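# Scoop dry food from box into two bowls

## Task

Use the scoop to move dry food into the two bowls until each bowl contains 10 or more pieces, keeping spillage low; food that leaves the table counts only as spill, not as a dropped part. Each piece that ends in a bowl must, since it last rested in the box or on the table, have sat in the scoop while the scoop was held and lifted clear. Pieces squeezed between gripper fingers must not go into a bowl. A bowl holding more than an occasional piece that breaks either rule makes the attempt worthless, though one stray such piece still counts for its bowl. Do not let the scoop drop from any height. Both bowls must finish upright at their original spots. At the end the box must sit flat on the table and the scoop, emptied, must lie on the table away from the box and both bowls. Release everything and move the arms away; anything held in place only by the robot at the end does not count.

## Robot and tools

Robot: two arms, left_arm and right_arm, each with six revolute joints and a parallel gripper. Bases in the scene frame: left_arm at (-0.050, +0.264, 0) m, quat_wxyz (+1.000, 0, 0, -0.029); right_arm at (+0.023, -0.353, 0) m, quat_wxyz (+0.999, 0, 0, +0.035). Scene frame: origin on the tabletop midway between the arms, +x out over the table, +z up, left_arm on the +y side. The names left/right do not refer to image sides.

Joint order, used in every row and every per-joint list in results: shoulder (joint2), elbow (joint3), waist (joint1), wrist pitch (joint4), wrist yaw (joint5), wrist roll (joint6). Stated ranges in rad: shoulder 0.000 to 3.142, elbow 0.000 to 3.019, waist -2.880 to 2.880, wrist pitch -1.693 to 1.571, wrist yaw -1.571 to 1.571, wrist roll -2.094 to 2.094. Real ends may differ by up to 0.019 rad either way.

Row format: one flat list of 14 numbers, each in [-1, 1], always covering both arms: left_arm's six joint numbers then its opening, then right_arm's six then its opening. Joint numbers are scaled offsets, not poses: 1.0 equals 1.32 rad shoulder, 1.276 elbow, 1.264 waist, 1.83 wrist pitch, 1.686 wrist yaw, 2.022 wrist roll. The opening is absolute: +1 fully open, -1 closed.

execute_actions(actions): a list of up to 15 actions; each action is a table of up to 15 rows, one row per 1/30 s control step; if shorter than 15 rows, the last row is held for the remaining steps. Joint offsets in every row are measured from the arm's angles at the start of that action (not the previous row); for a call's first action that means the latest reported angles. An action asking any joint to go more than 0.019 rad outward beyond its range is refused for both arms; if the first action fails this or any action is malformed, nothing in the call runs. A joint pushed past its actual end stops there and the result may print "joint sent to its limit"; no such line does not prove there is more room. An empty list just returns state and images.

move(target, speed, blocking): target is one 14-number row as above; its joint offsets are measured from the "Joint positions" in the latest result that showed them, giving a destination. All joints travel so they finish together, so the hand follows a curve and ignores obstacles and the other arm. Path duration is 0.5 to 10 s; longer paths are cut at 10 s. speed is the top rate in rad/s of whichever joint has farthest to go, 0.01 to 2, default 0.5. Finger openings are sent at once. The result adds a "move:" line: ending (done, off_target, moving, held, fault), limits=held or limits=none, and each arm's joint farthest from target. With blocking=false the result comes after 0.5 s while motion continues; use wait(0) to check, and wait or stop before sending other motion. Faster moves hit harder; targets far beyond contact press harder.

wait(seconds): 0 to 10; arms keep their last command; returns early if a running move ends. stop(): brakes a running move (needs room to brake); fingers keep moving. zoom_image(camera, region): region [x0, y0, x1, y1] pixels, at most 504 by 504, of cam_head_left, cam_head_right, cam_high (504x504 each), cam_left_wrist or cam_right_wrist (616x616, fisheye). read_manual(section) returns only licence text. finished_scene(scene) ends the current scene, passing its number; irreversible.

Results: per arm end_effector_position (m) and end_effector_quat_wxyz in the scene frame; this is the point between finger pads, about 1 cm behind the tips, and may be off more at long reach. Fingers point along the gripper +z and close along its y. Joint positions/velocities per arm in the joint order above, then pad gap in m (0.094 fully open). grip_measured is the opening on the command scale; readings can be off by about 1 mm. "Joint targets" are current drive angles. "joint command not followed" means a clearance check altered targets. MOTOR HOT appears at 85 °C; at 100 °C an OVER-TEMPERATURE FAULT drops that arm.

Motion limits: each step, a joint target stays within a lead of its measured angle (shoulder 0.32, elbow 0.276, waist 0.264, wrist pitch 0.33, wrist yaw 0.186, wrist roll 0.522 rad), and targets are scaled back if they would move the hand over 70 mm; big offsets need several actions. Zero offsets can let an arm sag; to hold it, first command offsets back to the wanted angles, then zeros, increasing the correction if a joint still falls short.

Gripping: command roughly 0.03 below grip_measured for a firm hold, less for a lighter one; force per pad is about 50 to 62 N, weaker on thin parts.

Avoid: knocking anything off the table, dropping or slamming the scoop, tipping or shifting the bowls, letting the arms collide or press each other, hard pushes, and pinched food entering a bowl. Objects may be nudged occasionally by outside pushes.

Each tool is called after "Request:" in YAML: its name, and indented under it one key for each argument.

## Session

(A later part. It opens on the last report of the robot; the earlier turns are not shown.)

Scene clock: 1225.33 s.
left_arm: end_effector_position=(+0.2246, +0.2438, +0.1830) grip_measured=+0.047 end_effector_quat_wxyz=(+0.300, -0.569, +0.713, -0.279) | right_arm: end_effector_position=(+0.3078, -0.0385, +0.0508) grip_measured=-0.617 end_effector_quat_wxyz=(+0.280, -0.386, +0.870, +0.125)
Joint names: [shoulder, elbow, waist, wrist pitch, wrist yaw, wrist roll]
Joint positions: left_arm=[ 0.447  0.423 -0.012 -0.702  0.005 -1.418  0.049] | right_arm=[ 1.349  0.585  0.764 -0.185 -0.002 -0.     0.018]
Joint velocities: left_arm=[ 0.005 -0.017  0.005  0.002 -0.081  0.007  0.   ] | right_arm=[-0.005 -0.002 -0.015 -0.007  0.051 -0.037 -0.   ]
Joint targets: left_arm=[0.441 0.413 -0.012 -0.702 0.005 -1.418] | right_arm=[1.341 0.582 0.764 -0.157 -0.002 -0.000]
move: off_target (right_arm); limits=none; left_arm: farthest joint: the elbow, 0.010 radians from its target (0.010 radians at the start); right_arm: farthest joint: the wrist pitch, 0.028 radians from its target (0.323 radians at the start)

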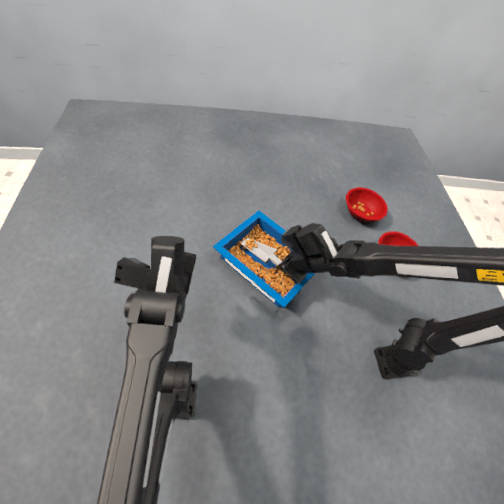

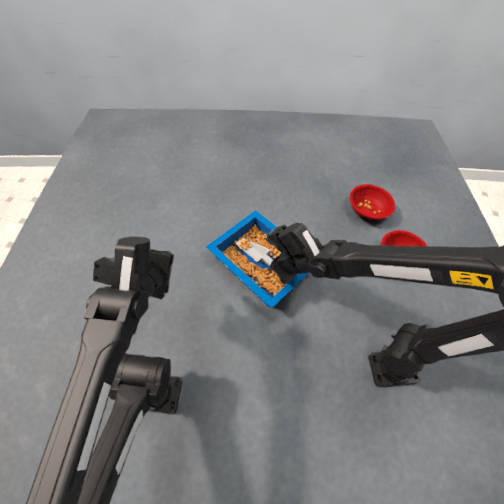

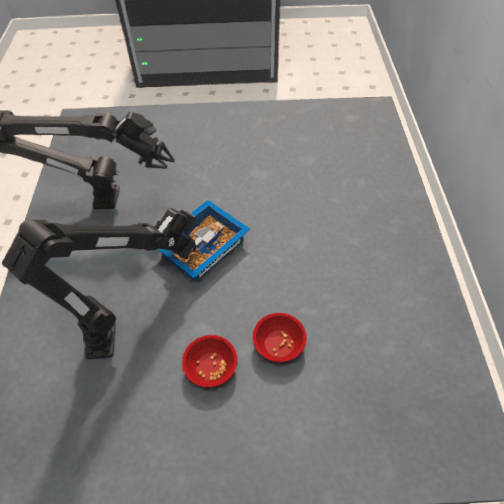

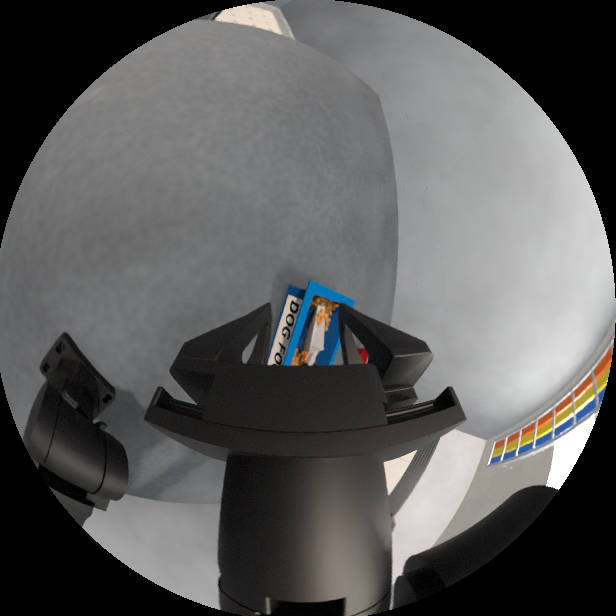

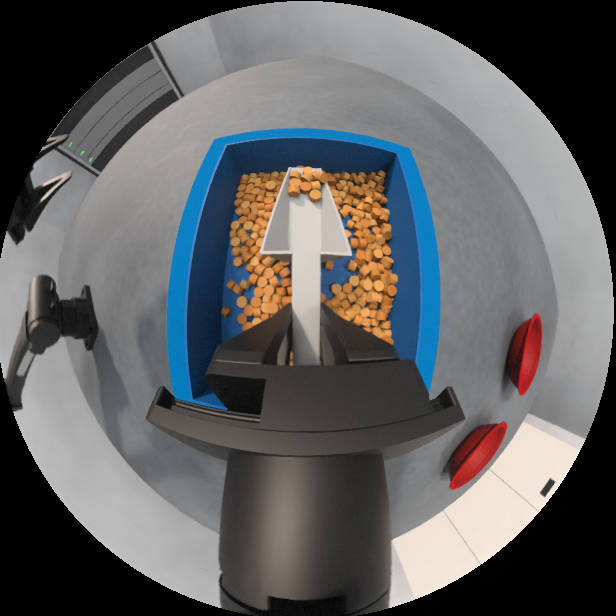

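Request:
move:
  target: [-0.004,-0.008,0,0,0,0,0.05,-0.2697,-0.022,0,-0.082,0,0,-0.65]
  speed: 0.2

Request:
zoom_image:
  camera: "cam_right_wrist"
  region: [220,120,400,300]

Scene clock: 1230.57 s.
left_arm: end_effector_position=(+0.2246, +0.2438, +0.1830) grip_measured=+0.047 end_effector_quat_wxyz=(+0.300, -0.569, +0.713, -0.279) | right_arm: end_effector_position=(+0.2910, -0.0571, +0.1563) grip_measured=-0.617 end_effector_quat_wxyz=(+0.364, -0.372, +0.838, +0.162)
Joint names: [shoulder, elbow, waist, wrist pitch, wrist yaw, wrist roll]
Joint positions: left_arm=[ 0.447  0.423 -0.012 -0.702  0.005 -1.418  0.049] | right_arm=[ 0.996  0.561  0.764 -0.317 -0.002 -0.     0.018]
Joint velocities: left_arm=[ 0.005 -0.002 -0.015 -0.012 -0.081  0.007  0.001] | right_arm=[ 0.005 -0.002 -0.024  0.017 -0.037 -0.022  0.   ]
Joint targets: left_arm=[0.441 0.413 -0.012 -0.702 0.005 -1.418] | right_arm=[0.993 0.557 0.764 -0.335 -0.002 -0.000]
move: done; limits=none; left_arm: farthest joint: the elbow, 0.010 radians from its target (0.010 radians at the start); right_arm: farthest joint: the wrist pitch, 0.019 radians from its target (0.151 radians at the start)

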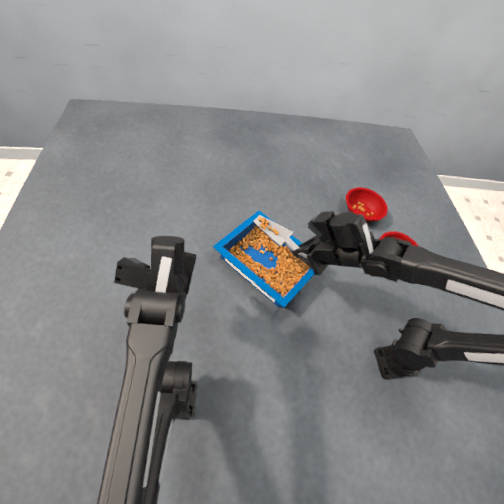

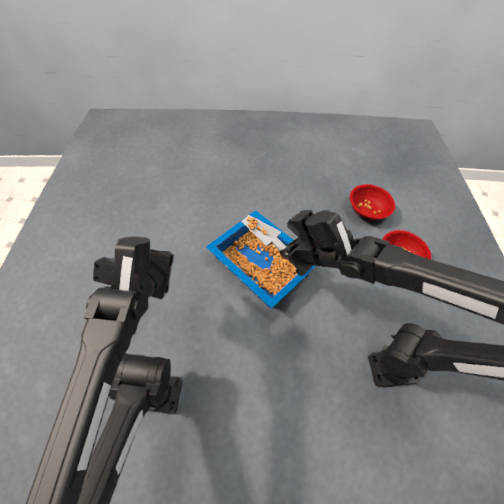

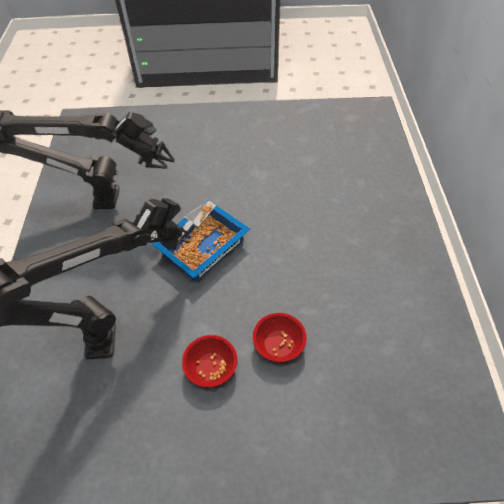

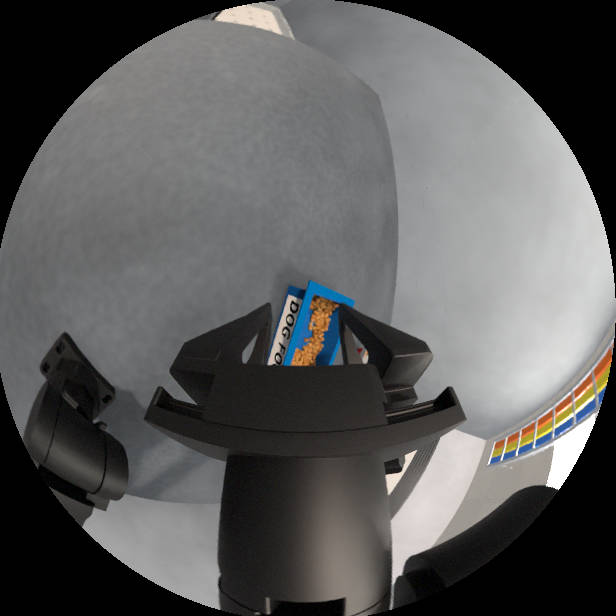

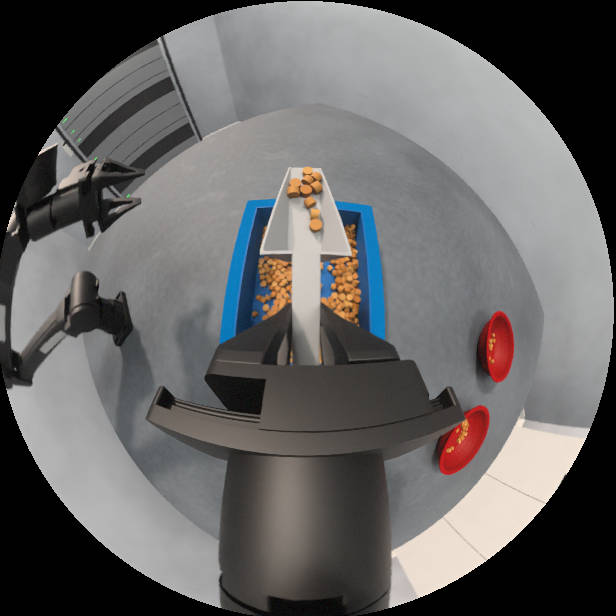

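Region (220, 120, 400, 300) of cam_right_wrist's 616x616 image, scaled by 2.800, with more detail than that image has.

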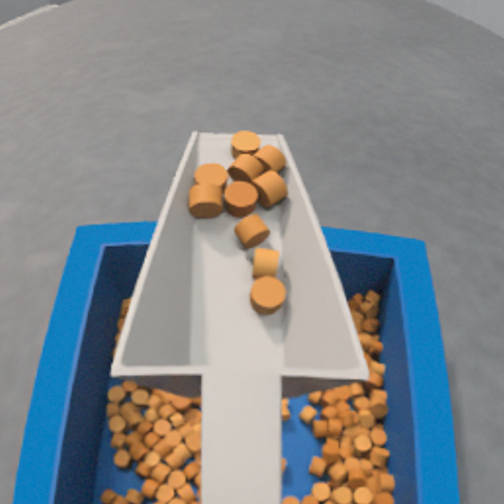

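Request:
move:
  target: [-0.004,-0.008,0,0,0,0,0.05,-0.0083,-0.083,0,0.192,0,0,-0.65]
  speed: 0.25

Scene clock: 1236.13 s.
left_arm: end_effector_position=(+0.2246, +0.2438, +0.1830) grip_measured=+0.047 end_effector_quat_wxyz=(+0.300, -0.569, +0.713, -0.279) | right_arm: end_effector_position=(+0.3000, -0.0471, +0.1645) grip_measured=-0.617 end_effector_quat_wxyz=(+0.453, -0.353, +0.794, +0.202)
Joint names: [shoulder, elbow, waist, wrist pitch, wrist yaw, wrist roll]
Joint positions: left_arm=[ 0.447  0.423 -0.012 -0.702  0.005 -1.418  0.049] | right_arm=[ 0.995  0.458  0.764  0.004 -0.002 -0.     0.018]
Joint velocities: left_arm=[-0.005 -0.027  0.005 -0.012  0.037  0.081 -0.001] | right_arm=[-0.015  0.022 -0.005 -0.002 -0.051 -0.066 -0.   ]
Joint targets: left_arm=[0.441 0.413 -0.012 -0.702 0.005 -1.418] | right_arm=[0.985 0.455 0.764 0.035 -0.002 -0.000]
move: off_target (right_arm); limits=none; left_arm: farthest joint: the elbow, 0.010 radians from its target (0.010 radians at the start); right_arm: farthest joint: the wrist pitch, 0.030 radians from its target (0.351 radians at the start)

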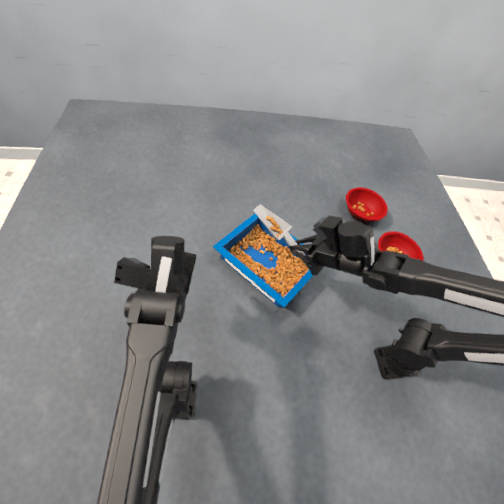

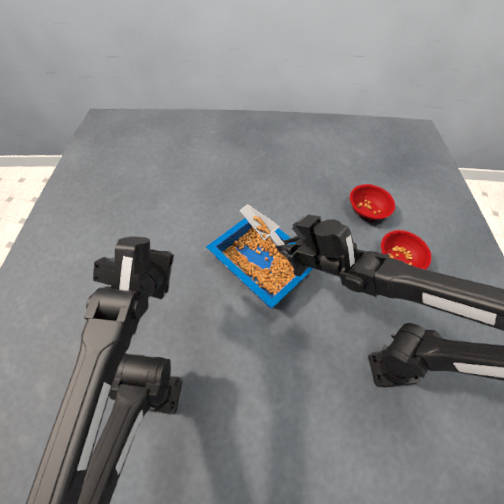

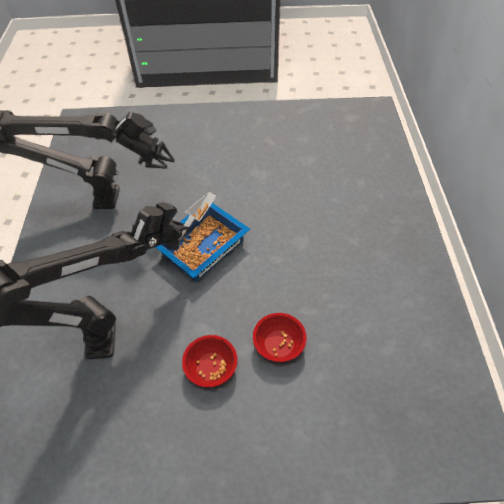

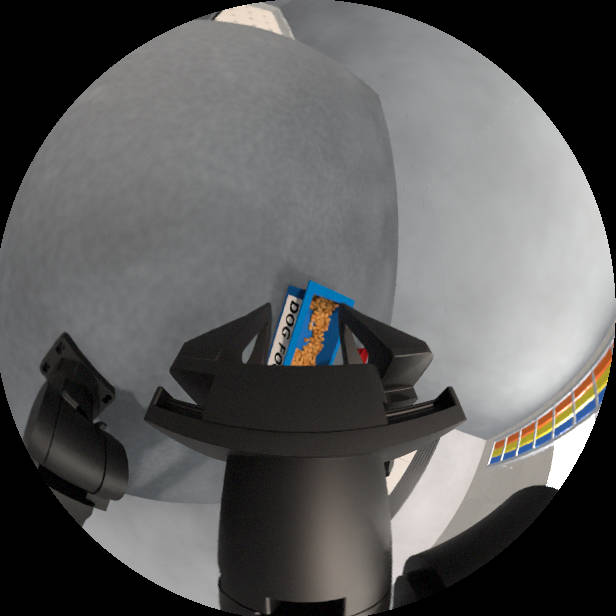

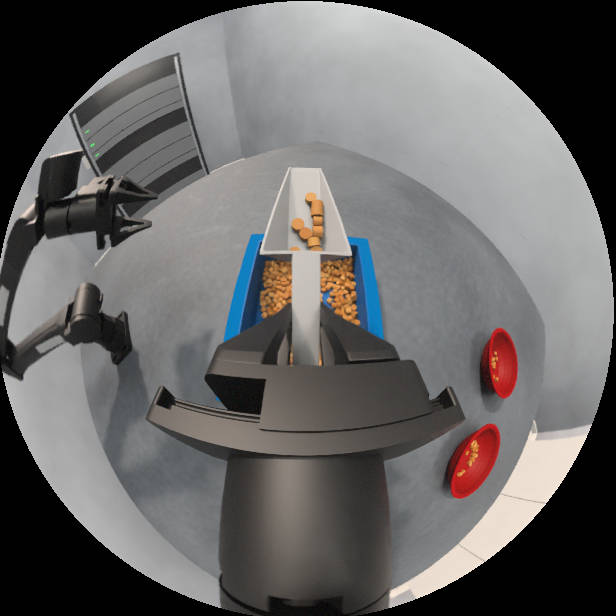

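Request:
move:
  target: [-0.004,-0.008,0,0,0,0,0.05,0.0455,0.160,-0.7207,-0.2863,0,0,-0.65]
  speed: 0.55

Scene clock: 1246.33 s.
left_arm: end_effector_position=(+0.2246, +0.2438, +0.1830) grip_measured=+0.047 end_effector_quat_wxyz=(+0.300, -0.569, +0.713, -0.279) | right_arm: end_effector_position=(+0.4049, -0.3796, +0.1336) grip_measured=-0.617 end_effector_quat_wxyz=(+0.312, +0.033, +0.950, -0.010)
Joint names: [shoulder, elbow, waist, wrist pitch, wrist yaw, wrist roll]
Joint positions: left_arm=[ 0.447  0.423 -0.012 -0.702  0.005 -1.418  0.049] | right_arm=[ 1.045  0.612 -0.141 -0.503 -0.003 -0.     0.018]
Joint velocities: left_arm=[-0.005 -0.022 -0.005  0.007 -0.022 -0.051 -0.001] | right_arm=[-0.005  0.002 -0.015 -0.017 -0.051 -0.022 -0.001]
Joint targets: left_arm=[0.441 0.413 -0.012 -0.702 0.005 -1.418] | right_arm=[1.055 0.662 -0.147 -0.520 -0.003 -0.000]
move: off_target (right_arm); limits=none; left_arm: farthest joint: the elbow, 0.010 radians from its target (0.010 radians at the start); right_arm: farthest joint: the elbow, 0.051 radians from its target (0.205 radians at the start)

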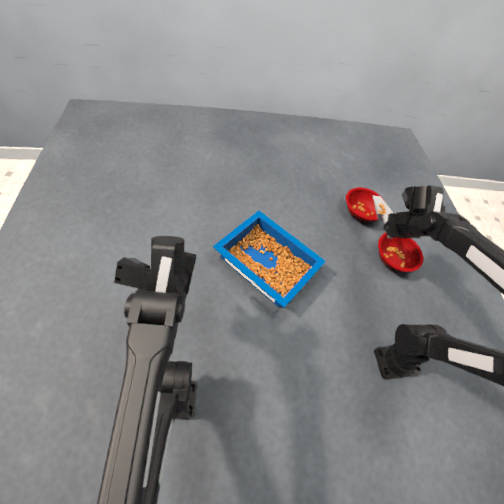

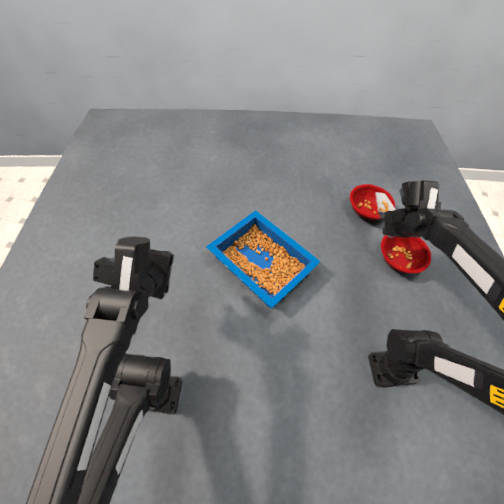

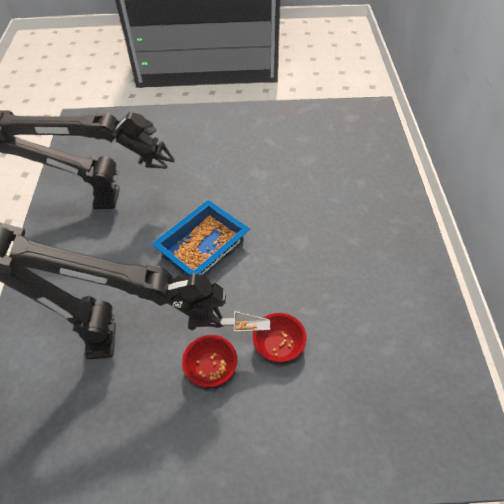

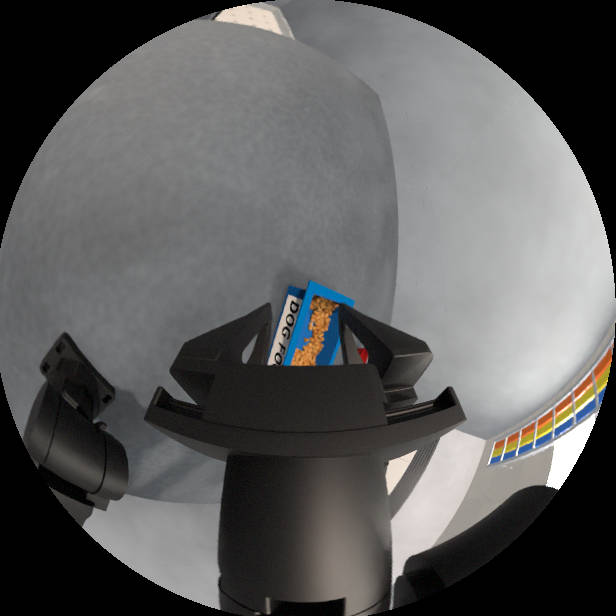

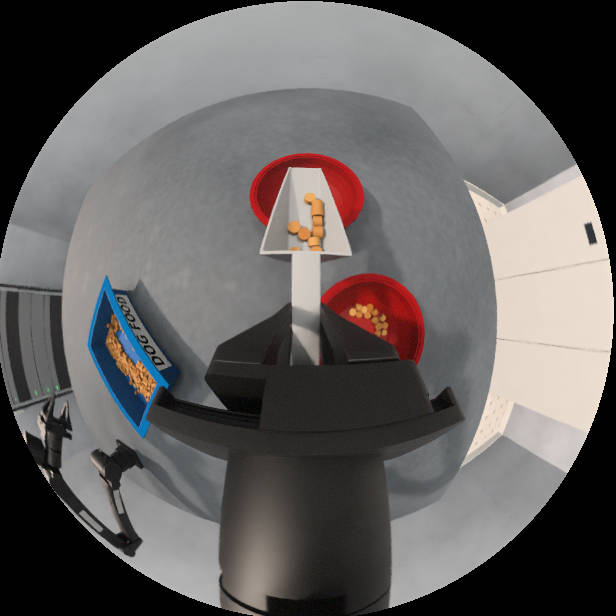

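Request:
move:
  target: [-0.004,-0.008,0,0,0,0,0.05,0.4144,0.608,0,-0.501,0,0,-0.65]
  speed: 0.45

Request:
zoom_image:
  camera: "cam_high"
  region: [170,290,330,400]

Scene clock: 1252.70 s.
left_arm: end_effector_position=(+0.2246, +0.2438, +0.1830) grip_measured=+0.047 end_effector_quat_wxyz=(+0.300, -0.569, +0.713, -0.279) | right_arm: end_effector_position=(+0.4691, -0.3842, +0.1746) grip_measured=-0.617 end_effector_quat_wxyz=(-0.034, +0.035, +0.999, +0.003)
Joint names: [shoulder, elbow, waist, wrist pitch, wrist yaw, wrist roll]
Joint positions: left_arm=[ 0.447  0.423 -0.012 -0.702  0.005 -1.418  0.049] | right_arm=[ 1.578  1.343 -0.141 -1.403 -0.003 -0.     0.018]
Joint velocities: left_arm=[-0.015  0.007  0.005 -0.007  0.037 -0.007  0.001] | right_arm=[-0.005 -0.007 -0.005 -0.007  0.022 -0.037 -0.   ]
Joint targets: left_arm=[0.441 0.413 -0.012 -0.702 0.005 -1.418] | right_arm=[1.592 1.387 -0.141 -1.420 -0.003 -0.000]
move: off_target (right_arm); limits=none; left_arm: farthest joint: the elbow, 0.010 radians from its target (0.010 radians at the start); right_arm: farthest joint: the elbow, 0.045 radians from its target (0.776 radians at the start)

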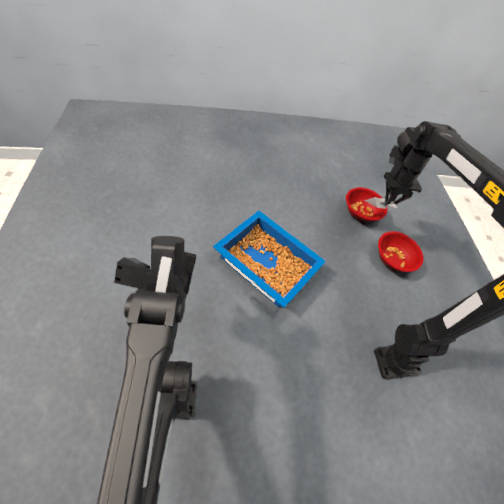

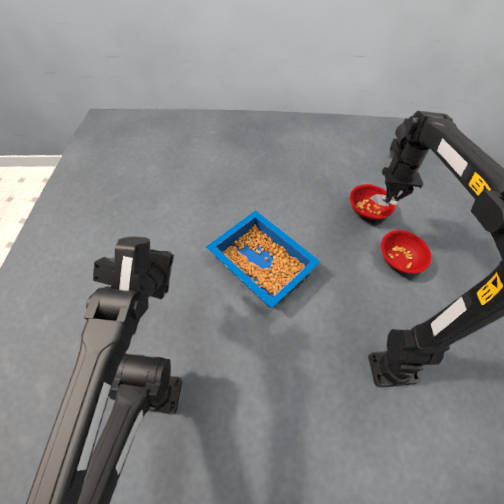

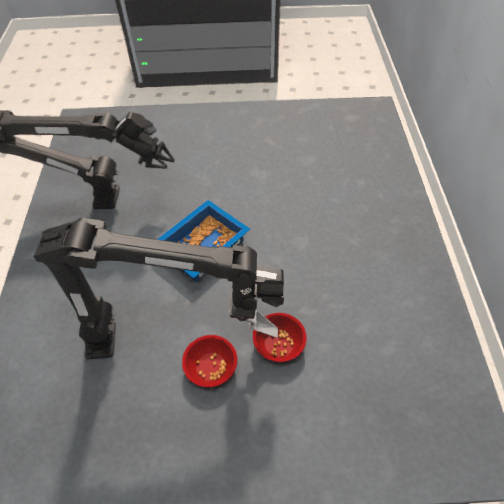

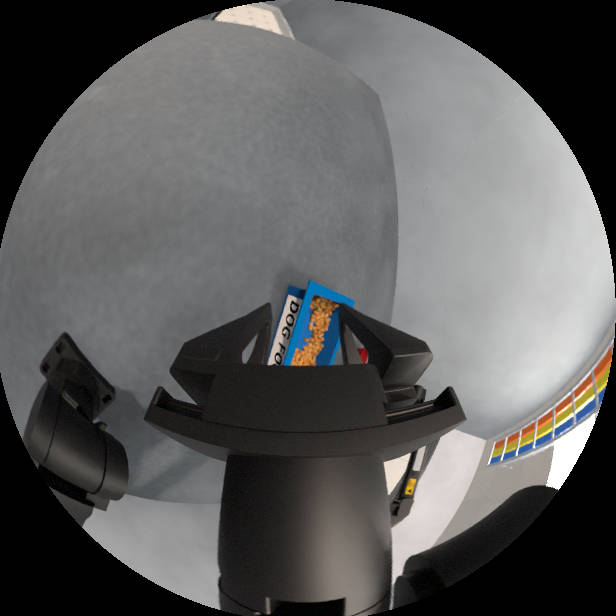

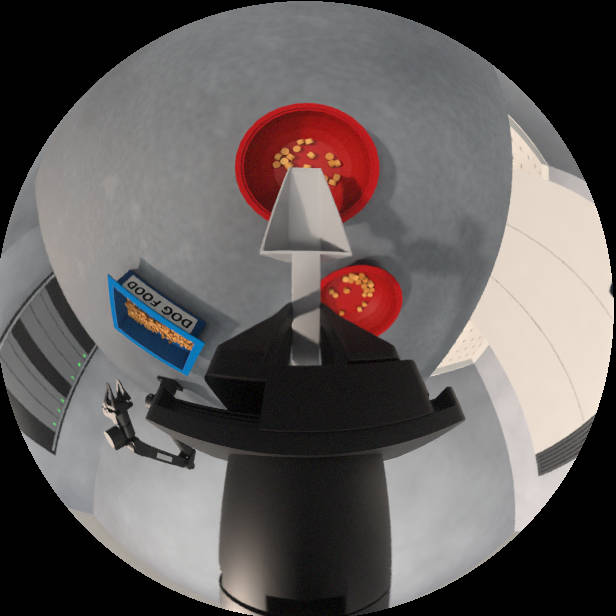

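Region (170, 290, 330, 400) of cam_high's 504x504 image, scaled by 3.150, with more detail than that image has; it fills the top 346 rows of this view, and the rest is white.

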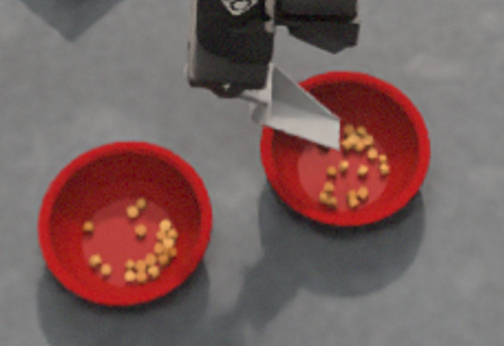

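Request:
move:
  target: [-0.004,-0.008,0,0,0,0,0.05,-0.3917,-0.6113,0,0.488,0,0,-0.65]
  speed: 0.7

Scene clock: 1270.90 s.
left_arm: end_effector_position=(+0.2246, +0.2438, +0.1830) grip_measured=+0.047 end_effector_quat_wxyz=(+0.300, -0.569, +0.713, -0.279) | right_arm: end_effector_position=(+0.3781, -0.3778, +0.0981) grip_measured=-0.617 end_effector_quat_wxyz=(+0.262, +0.034, +0.964, -0.008)
Joint names: [shoulder, elbow, waist, wrist pitch, wrist yaw, wrist roll]
Joint positions: left_arm=[ 0.447  0.423 -0.012 -0.702  0.005 -1.418  0.049] | right_arm=[ 1.063  0.56  -0.141 -0.537 -0.003 -0.     0.018]
Joint velocities: left_arm=[-0.005  0.012 -0.015 -0.007 -0.066  0.007 -0.   ] | right_arm=[-0.005 -0.002 -0.015  0.012  0.007 -0.022  0.   ]
Joint targets: left_arm=[0.441 0.413 -0.012 -0.702 0.005 -1.418] | right_arm=[1.061 0.563 -0.141 -0.510 -0.003 -0.000]
move: off_target (right_arm); limits=none; left_arm: farthest joint: the elbow, 0.010 radians from its target (0.010 radians at the start); right_arm: farthest joint: the wrist pitch, 0.027 radians from its target (0.893 radians at the start)

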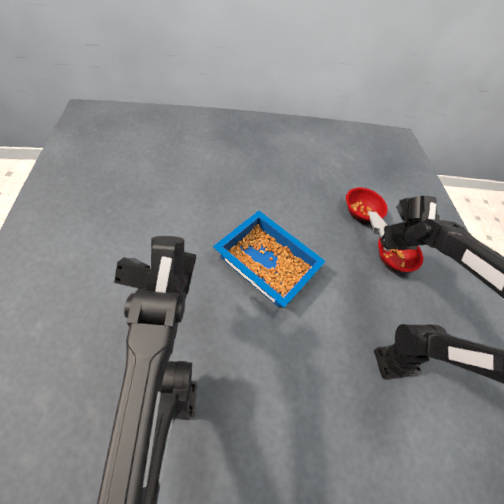

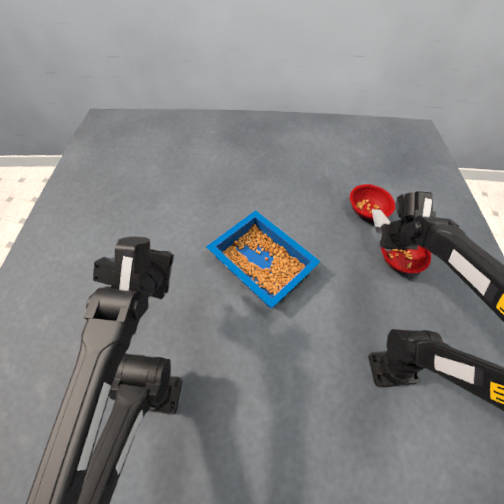

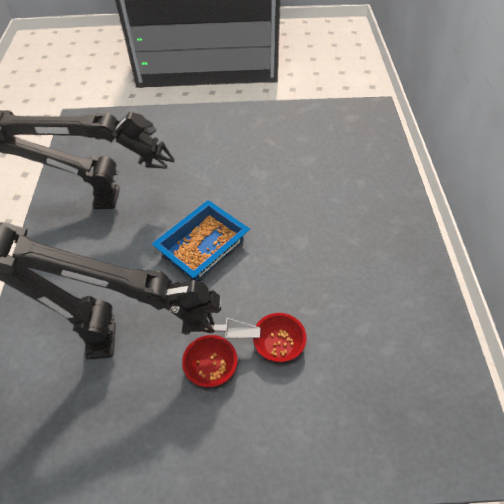

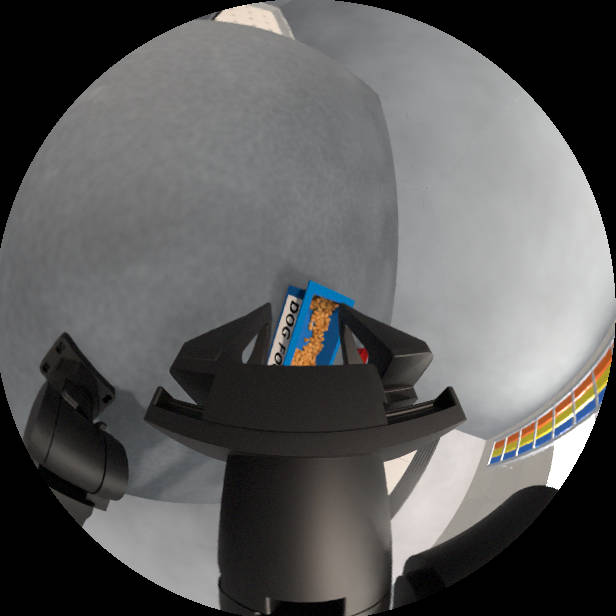

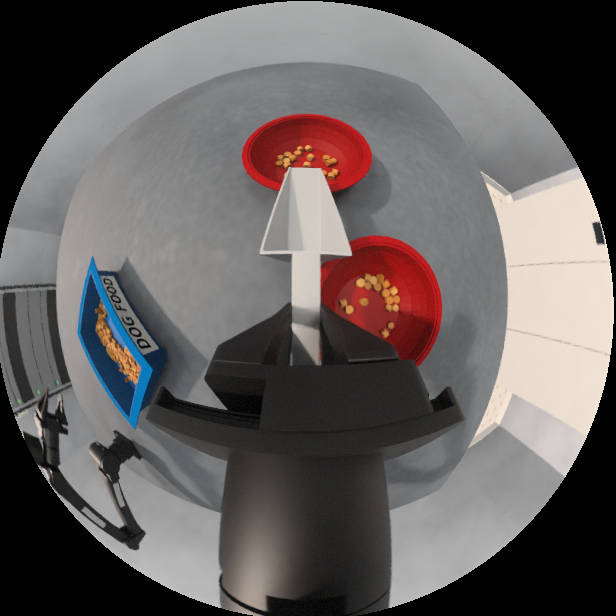

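Request:
move:
  target: [-0.004,-0.008,0,0,0,0,0.05,0,0.002,0.3426,0.012,0,0,-0.65]
  speed: 0.6

Scene clock: 1277.30 s.
left_arm: end_effector_position=(+0.2246, +0.2438, +0.1830) grip_measured=+0.047 end_effector_quat_wxyz=(+0.300, -0.569, +0.713, -0.279) | right_arm: end_effector_position=(+0.3567, -0.2286, +0.0981) grip_measured=-0.617 end_effector_quat_wxyz=(+0.258, -0.171, +0.950, +0.047)
Joint names: [shoulder, elbow, waist, wrist pitch, wrist yaw, wrist roll]
Joint positions: left_arm=[ 0.447  0.423 -0.012 -0.702  0.005 -1.418  0.049] | right_arm=[ 1.063  0.56   0.285 -0.537 -0.002 -0.     0.018]
Joint velocities: left_arm=[-0.015 -0.007  0.005  0.007  0.007 -0.007  0.001] | right_arm=[-0.015 -0.007  0.015 -0.012 -0.022  0.022  0.001]
Joint targets: left_arm=[0.441 0.413 -0.012 -0.702 0.005 -1.418] | right_arm=[1.063 0.562 0.292 -0.515 -0.003 -0.000]
move: off_target (right_arm); limits=none; left_arm: farthest joint: the elbow, 0.010 radians from its target (0.010 radians at the start); right_arm: farthest joint: the wrist pitch, 0.022 radians from its target (0.022 radians at the start)

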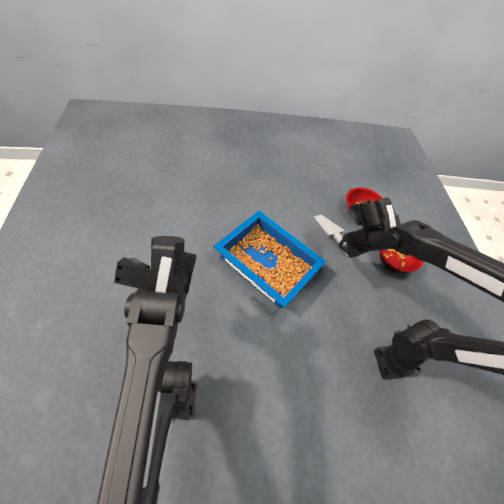

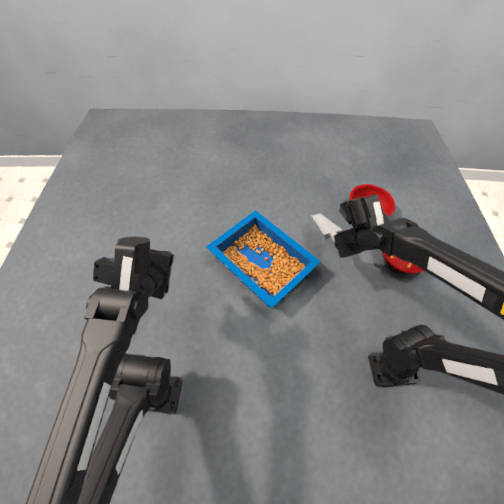

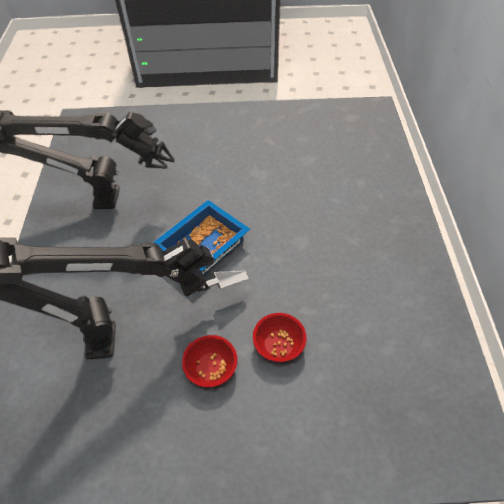

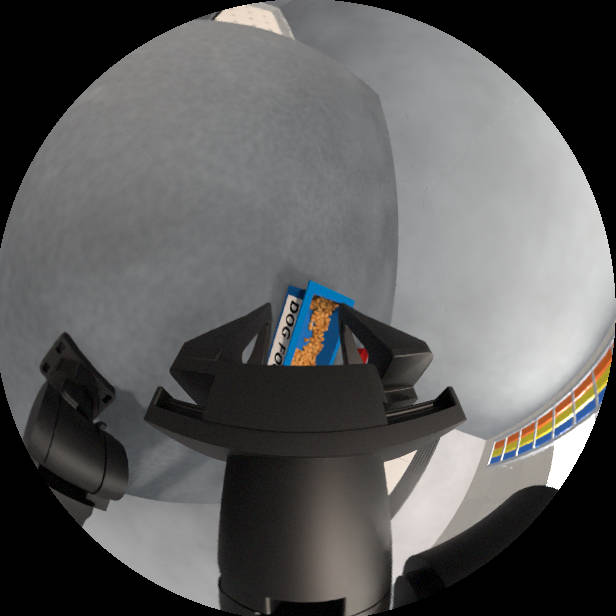

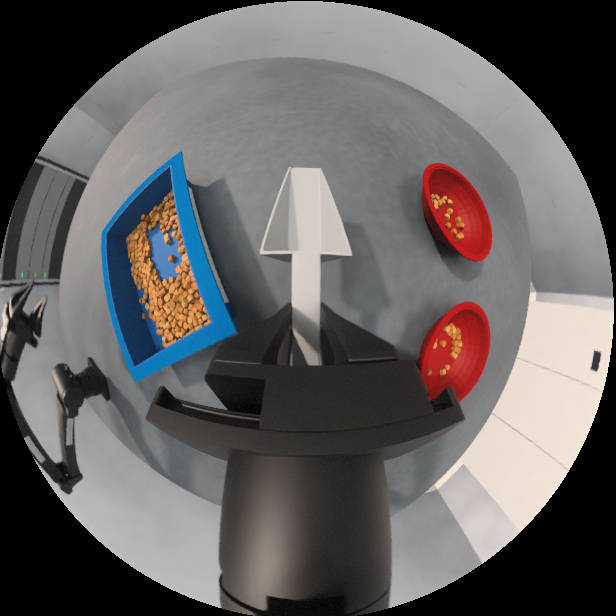

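Request:
move:
  target: [-0.004,-0.008,0,0,0,0,0.05,0.134,-0.0807,-0.045,0.1634,0,0,-0.65]
  speed: 0.25

Scene clock: 1287.23 s.
left_arm: end_effector_position=(+0.2246, +0.2438, +0.1830) grip_measured=+0.047 end_effector_quat_wxyz=(+0.300, -0.569, +0.713, -0.279) | right_arm: end_effector_position=(+0.3633, -0.2416, +0.0311) grip_measured=-0.617 end_effector_quat_wxyz=(+0.259, -0.152, +0.953, +0.042)
Joint names: [shoulder, elbow, waist, wrist pitch, wrist yaw, wrist roll]
Joint positions: left_arm=[ 0.447  0.423 -0.012 -0.702  0.005 -1.418  0.049] | right_arm=[ 1.233  0.458  0.245 -0.264 -0.002 -0.     0.018]
Joint velocities: left_arm=[-0.005 -0.002 -0.005 -0.007 -0.007 -0.066 -0.   ] | right_arm=[-0.005 -0.002  0.015 -0.012 -0.051 -0.081 -0.   ]
Joint targets: left_arm=[0.441 0.413 -0.012 -0.702 0.005 -1.418] | right_arm=[1.240 0.457 0.228 -0.238 -0.002 -0.000]
move: off_target (right_arm); limits=none; left_arm: farthest joint: the elbow, 0.010 radians from its target (0.010 radians at the start); right_arm: farthest joint: the wrist pitch, 0.026 radians from its target (0.299 radians at the start)

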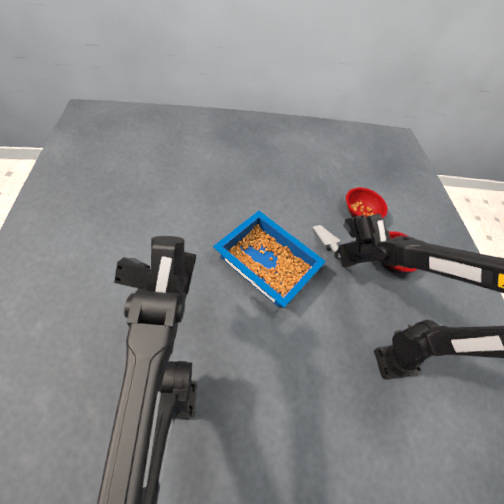

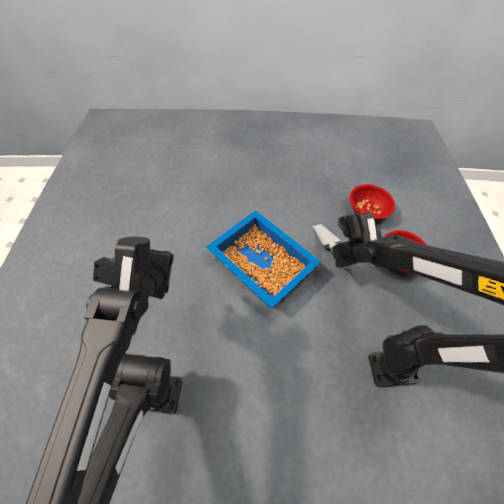

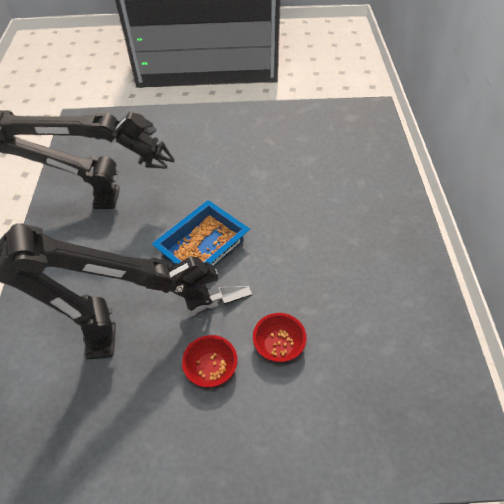

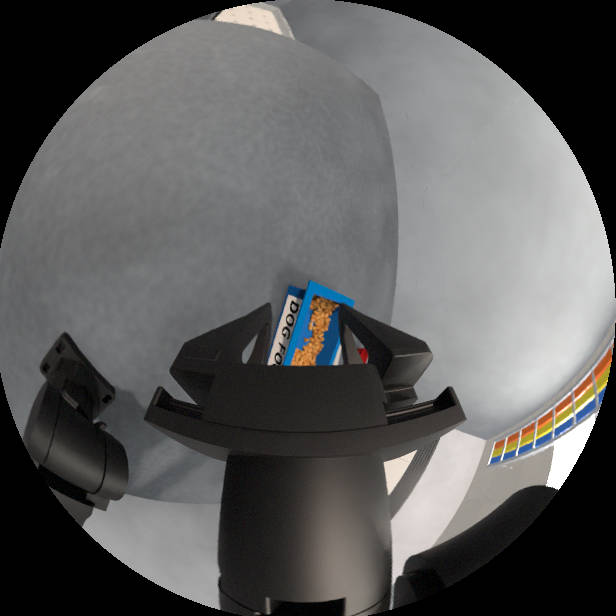

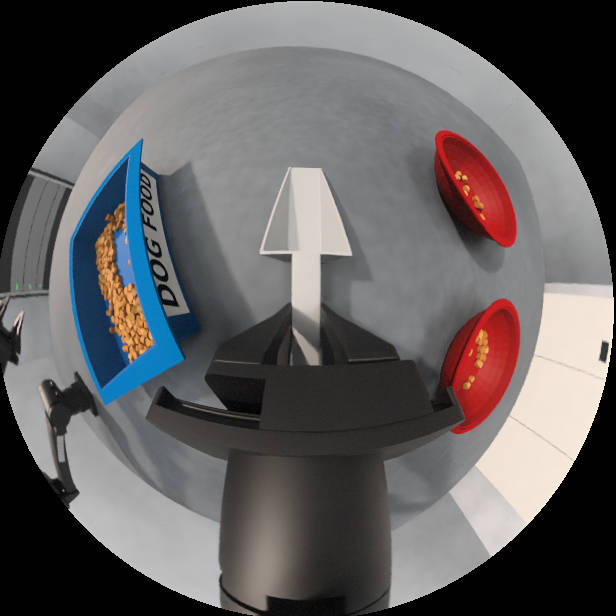

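Request:
execute_actions:
  actions:
    - [[-0.004,-0.008,0,0,0,0,0.05,0.003,0,0,0.005,0,0,-0.2]]
    - [[0,0,0,0,0,0,0.05,0,0,0,0,0,0,-0.2]]

Scene clock: 1289.73 s.
left_arm: end_effector_position=(+0.2246, +0.2438, +0.1830) grip_measured=+0.047 end_effector_quat_wxyz=(+0.300, -0.569, +0.713, -0.279) | right_arm: end_effector_position=(+0.3633, -0.2416, +0.0311) grip_measured=-0.202 end_effector_quat_wxyz=(+0.259, -0.152, +0.953, +0.042)
Joint names: [shoulder, elbow, waist, wrist pitch, wrist yaw, wrist roll]
Joint positions: left_arm=[ 0.447  0.423 -0.012 -0.702  0.005 -1.418  0.049] | right_arm=[ 1.233  0.458  0.245 -0.264 -0.002 -0.     0.037]
Joint velocities: left_arm=[-0.015 -0.002 -0.005  0.002  0.037 -0.051  0.   ] | right_arm=[ 0.005 -0.002 -0.005 -0.002 -0.037 -0.007 -0.   ]
Joint targets: left_arm=[0.447 0.423 -0.012 -0.702 0.005 -1.418] | right_arm=[1.233 0.458 0.245 -0.264 -0.002 -0.000]

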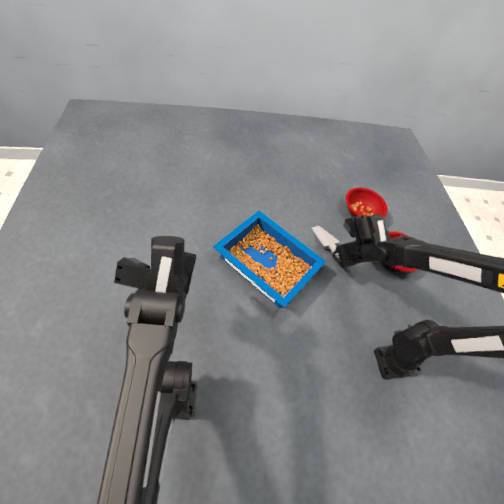

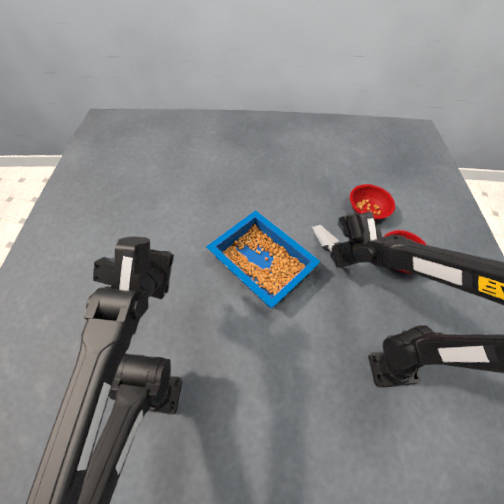

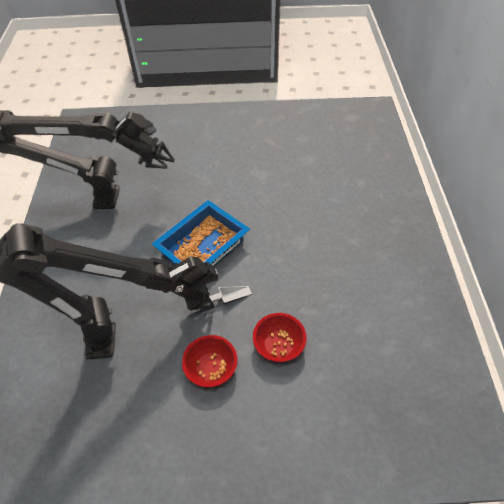

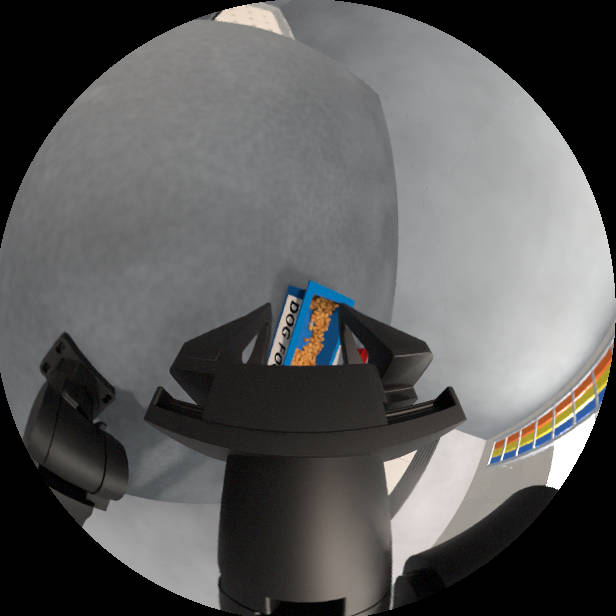

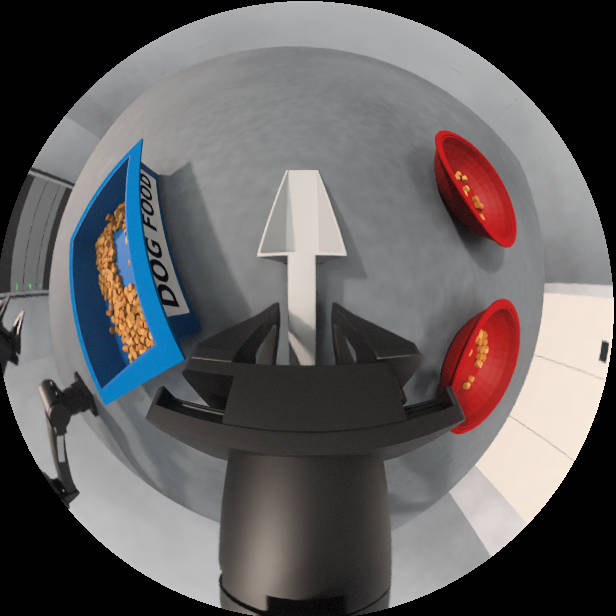

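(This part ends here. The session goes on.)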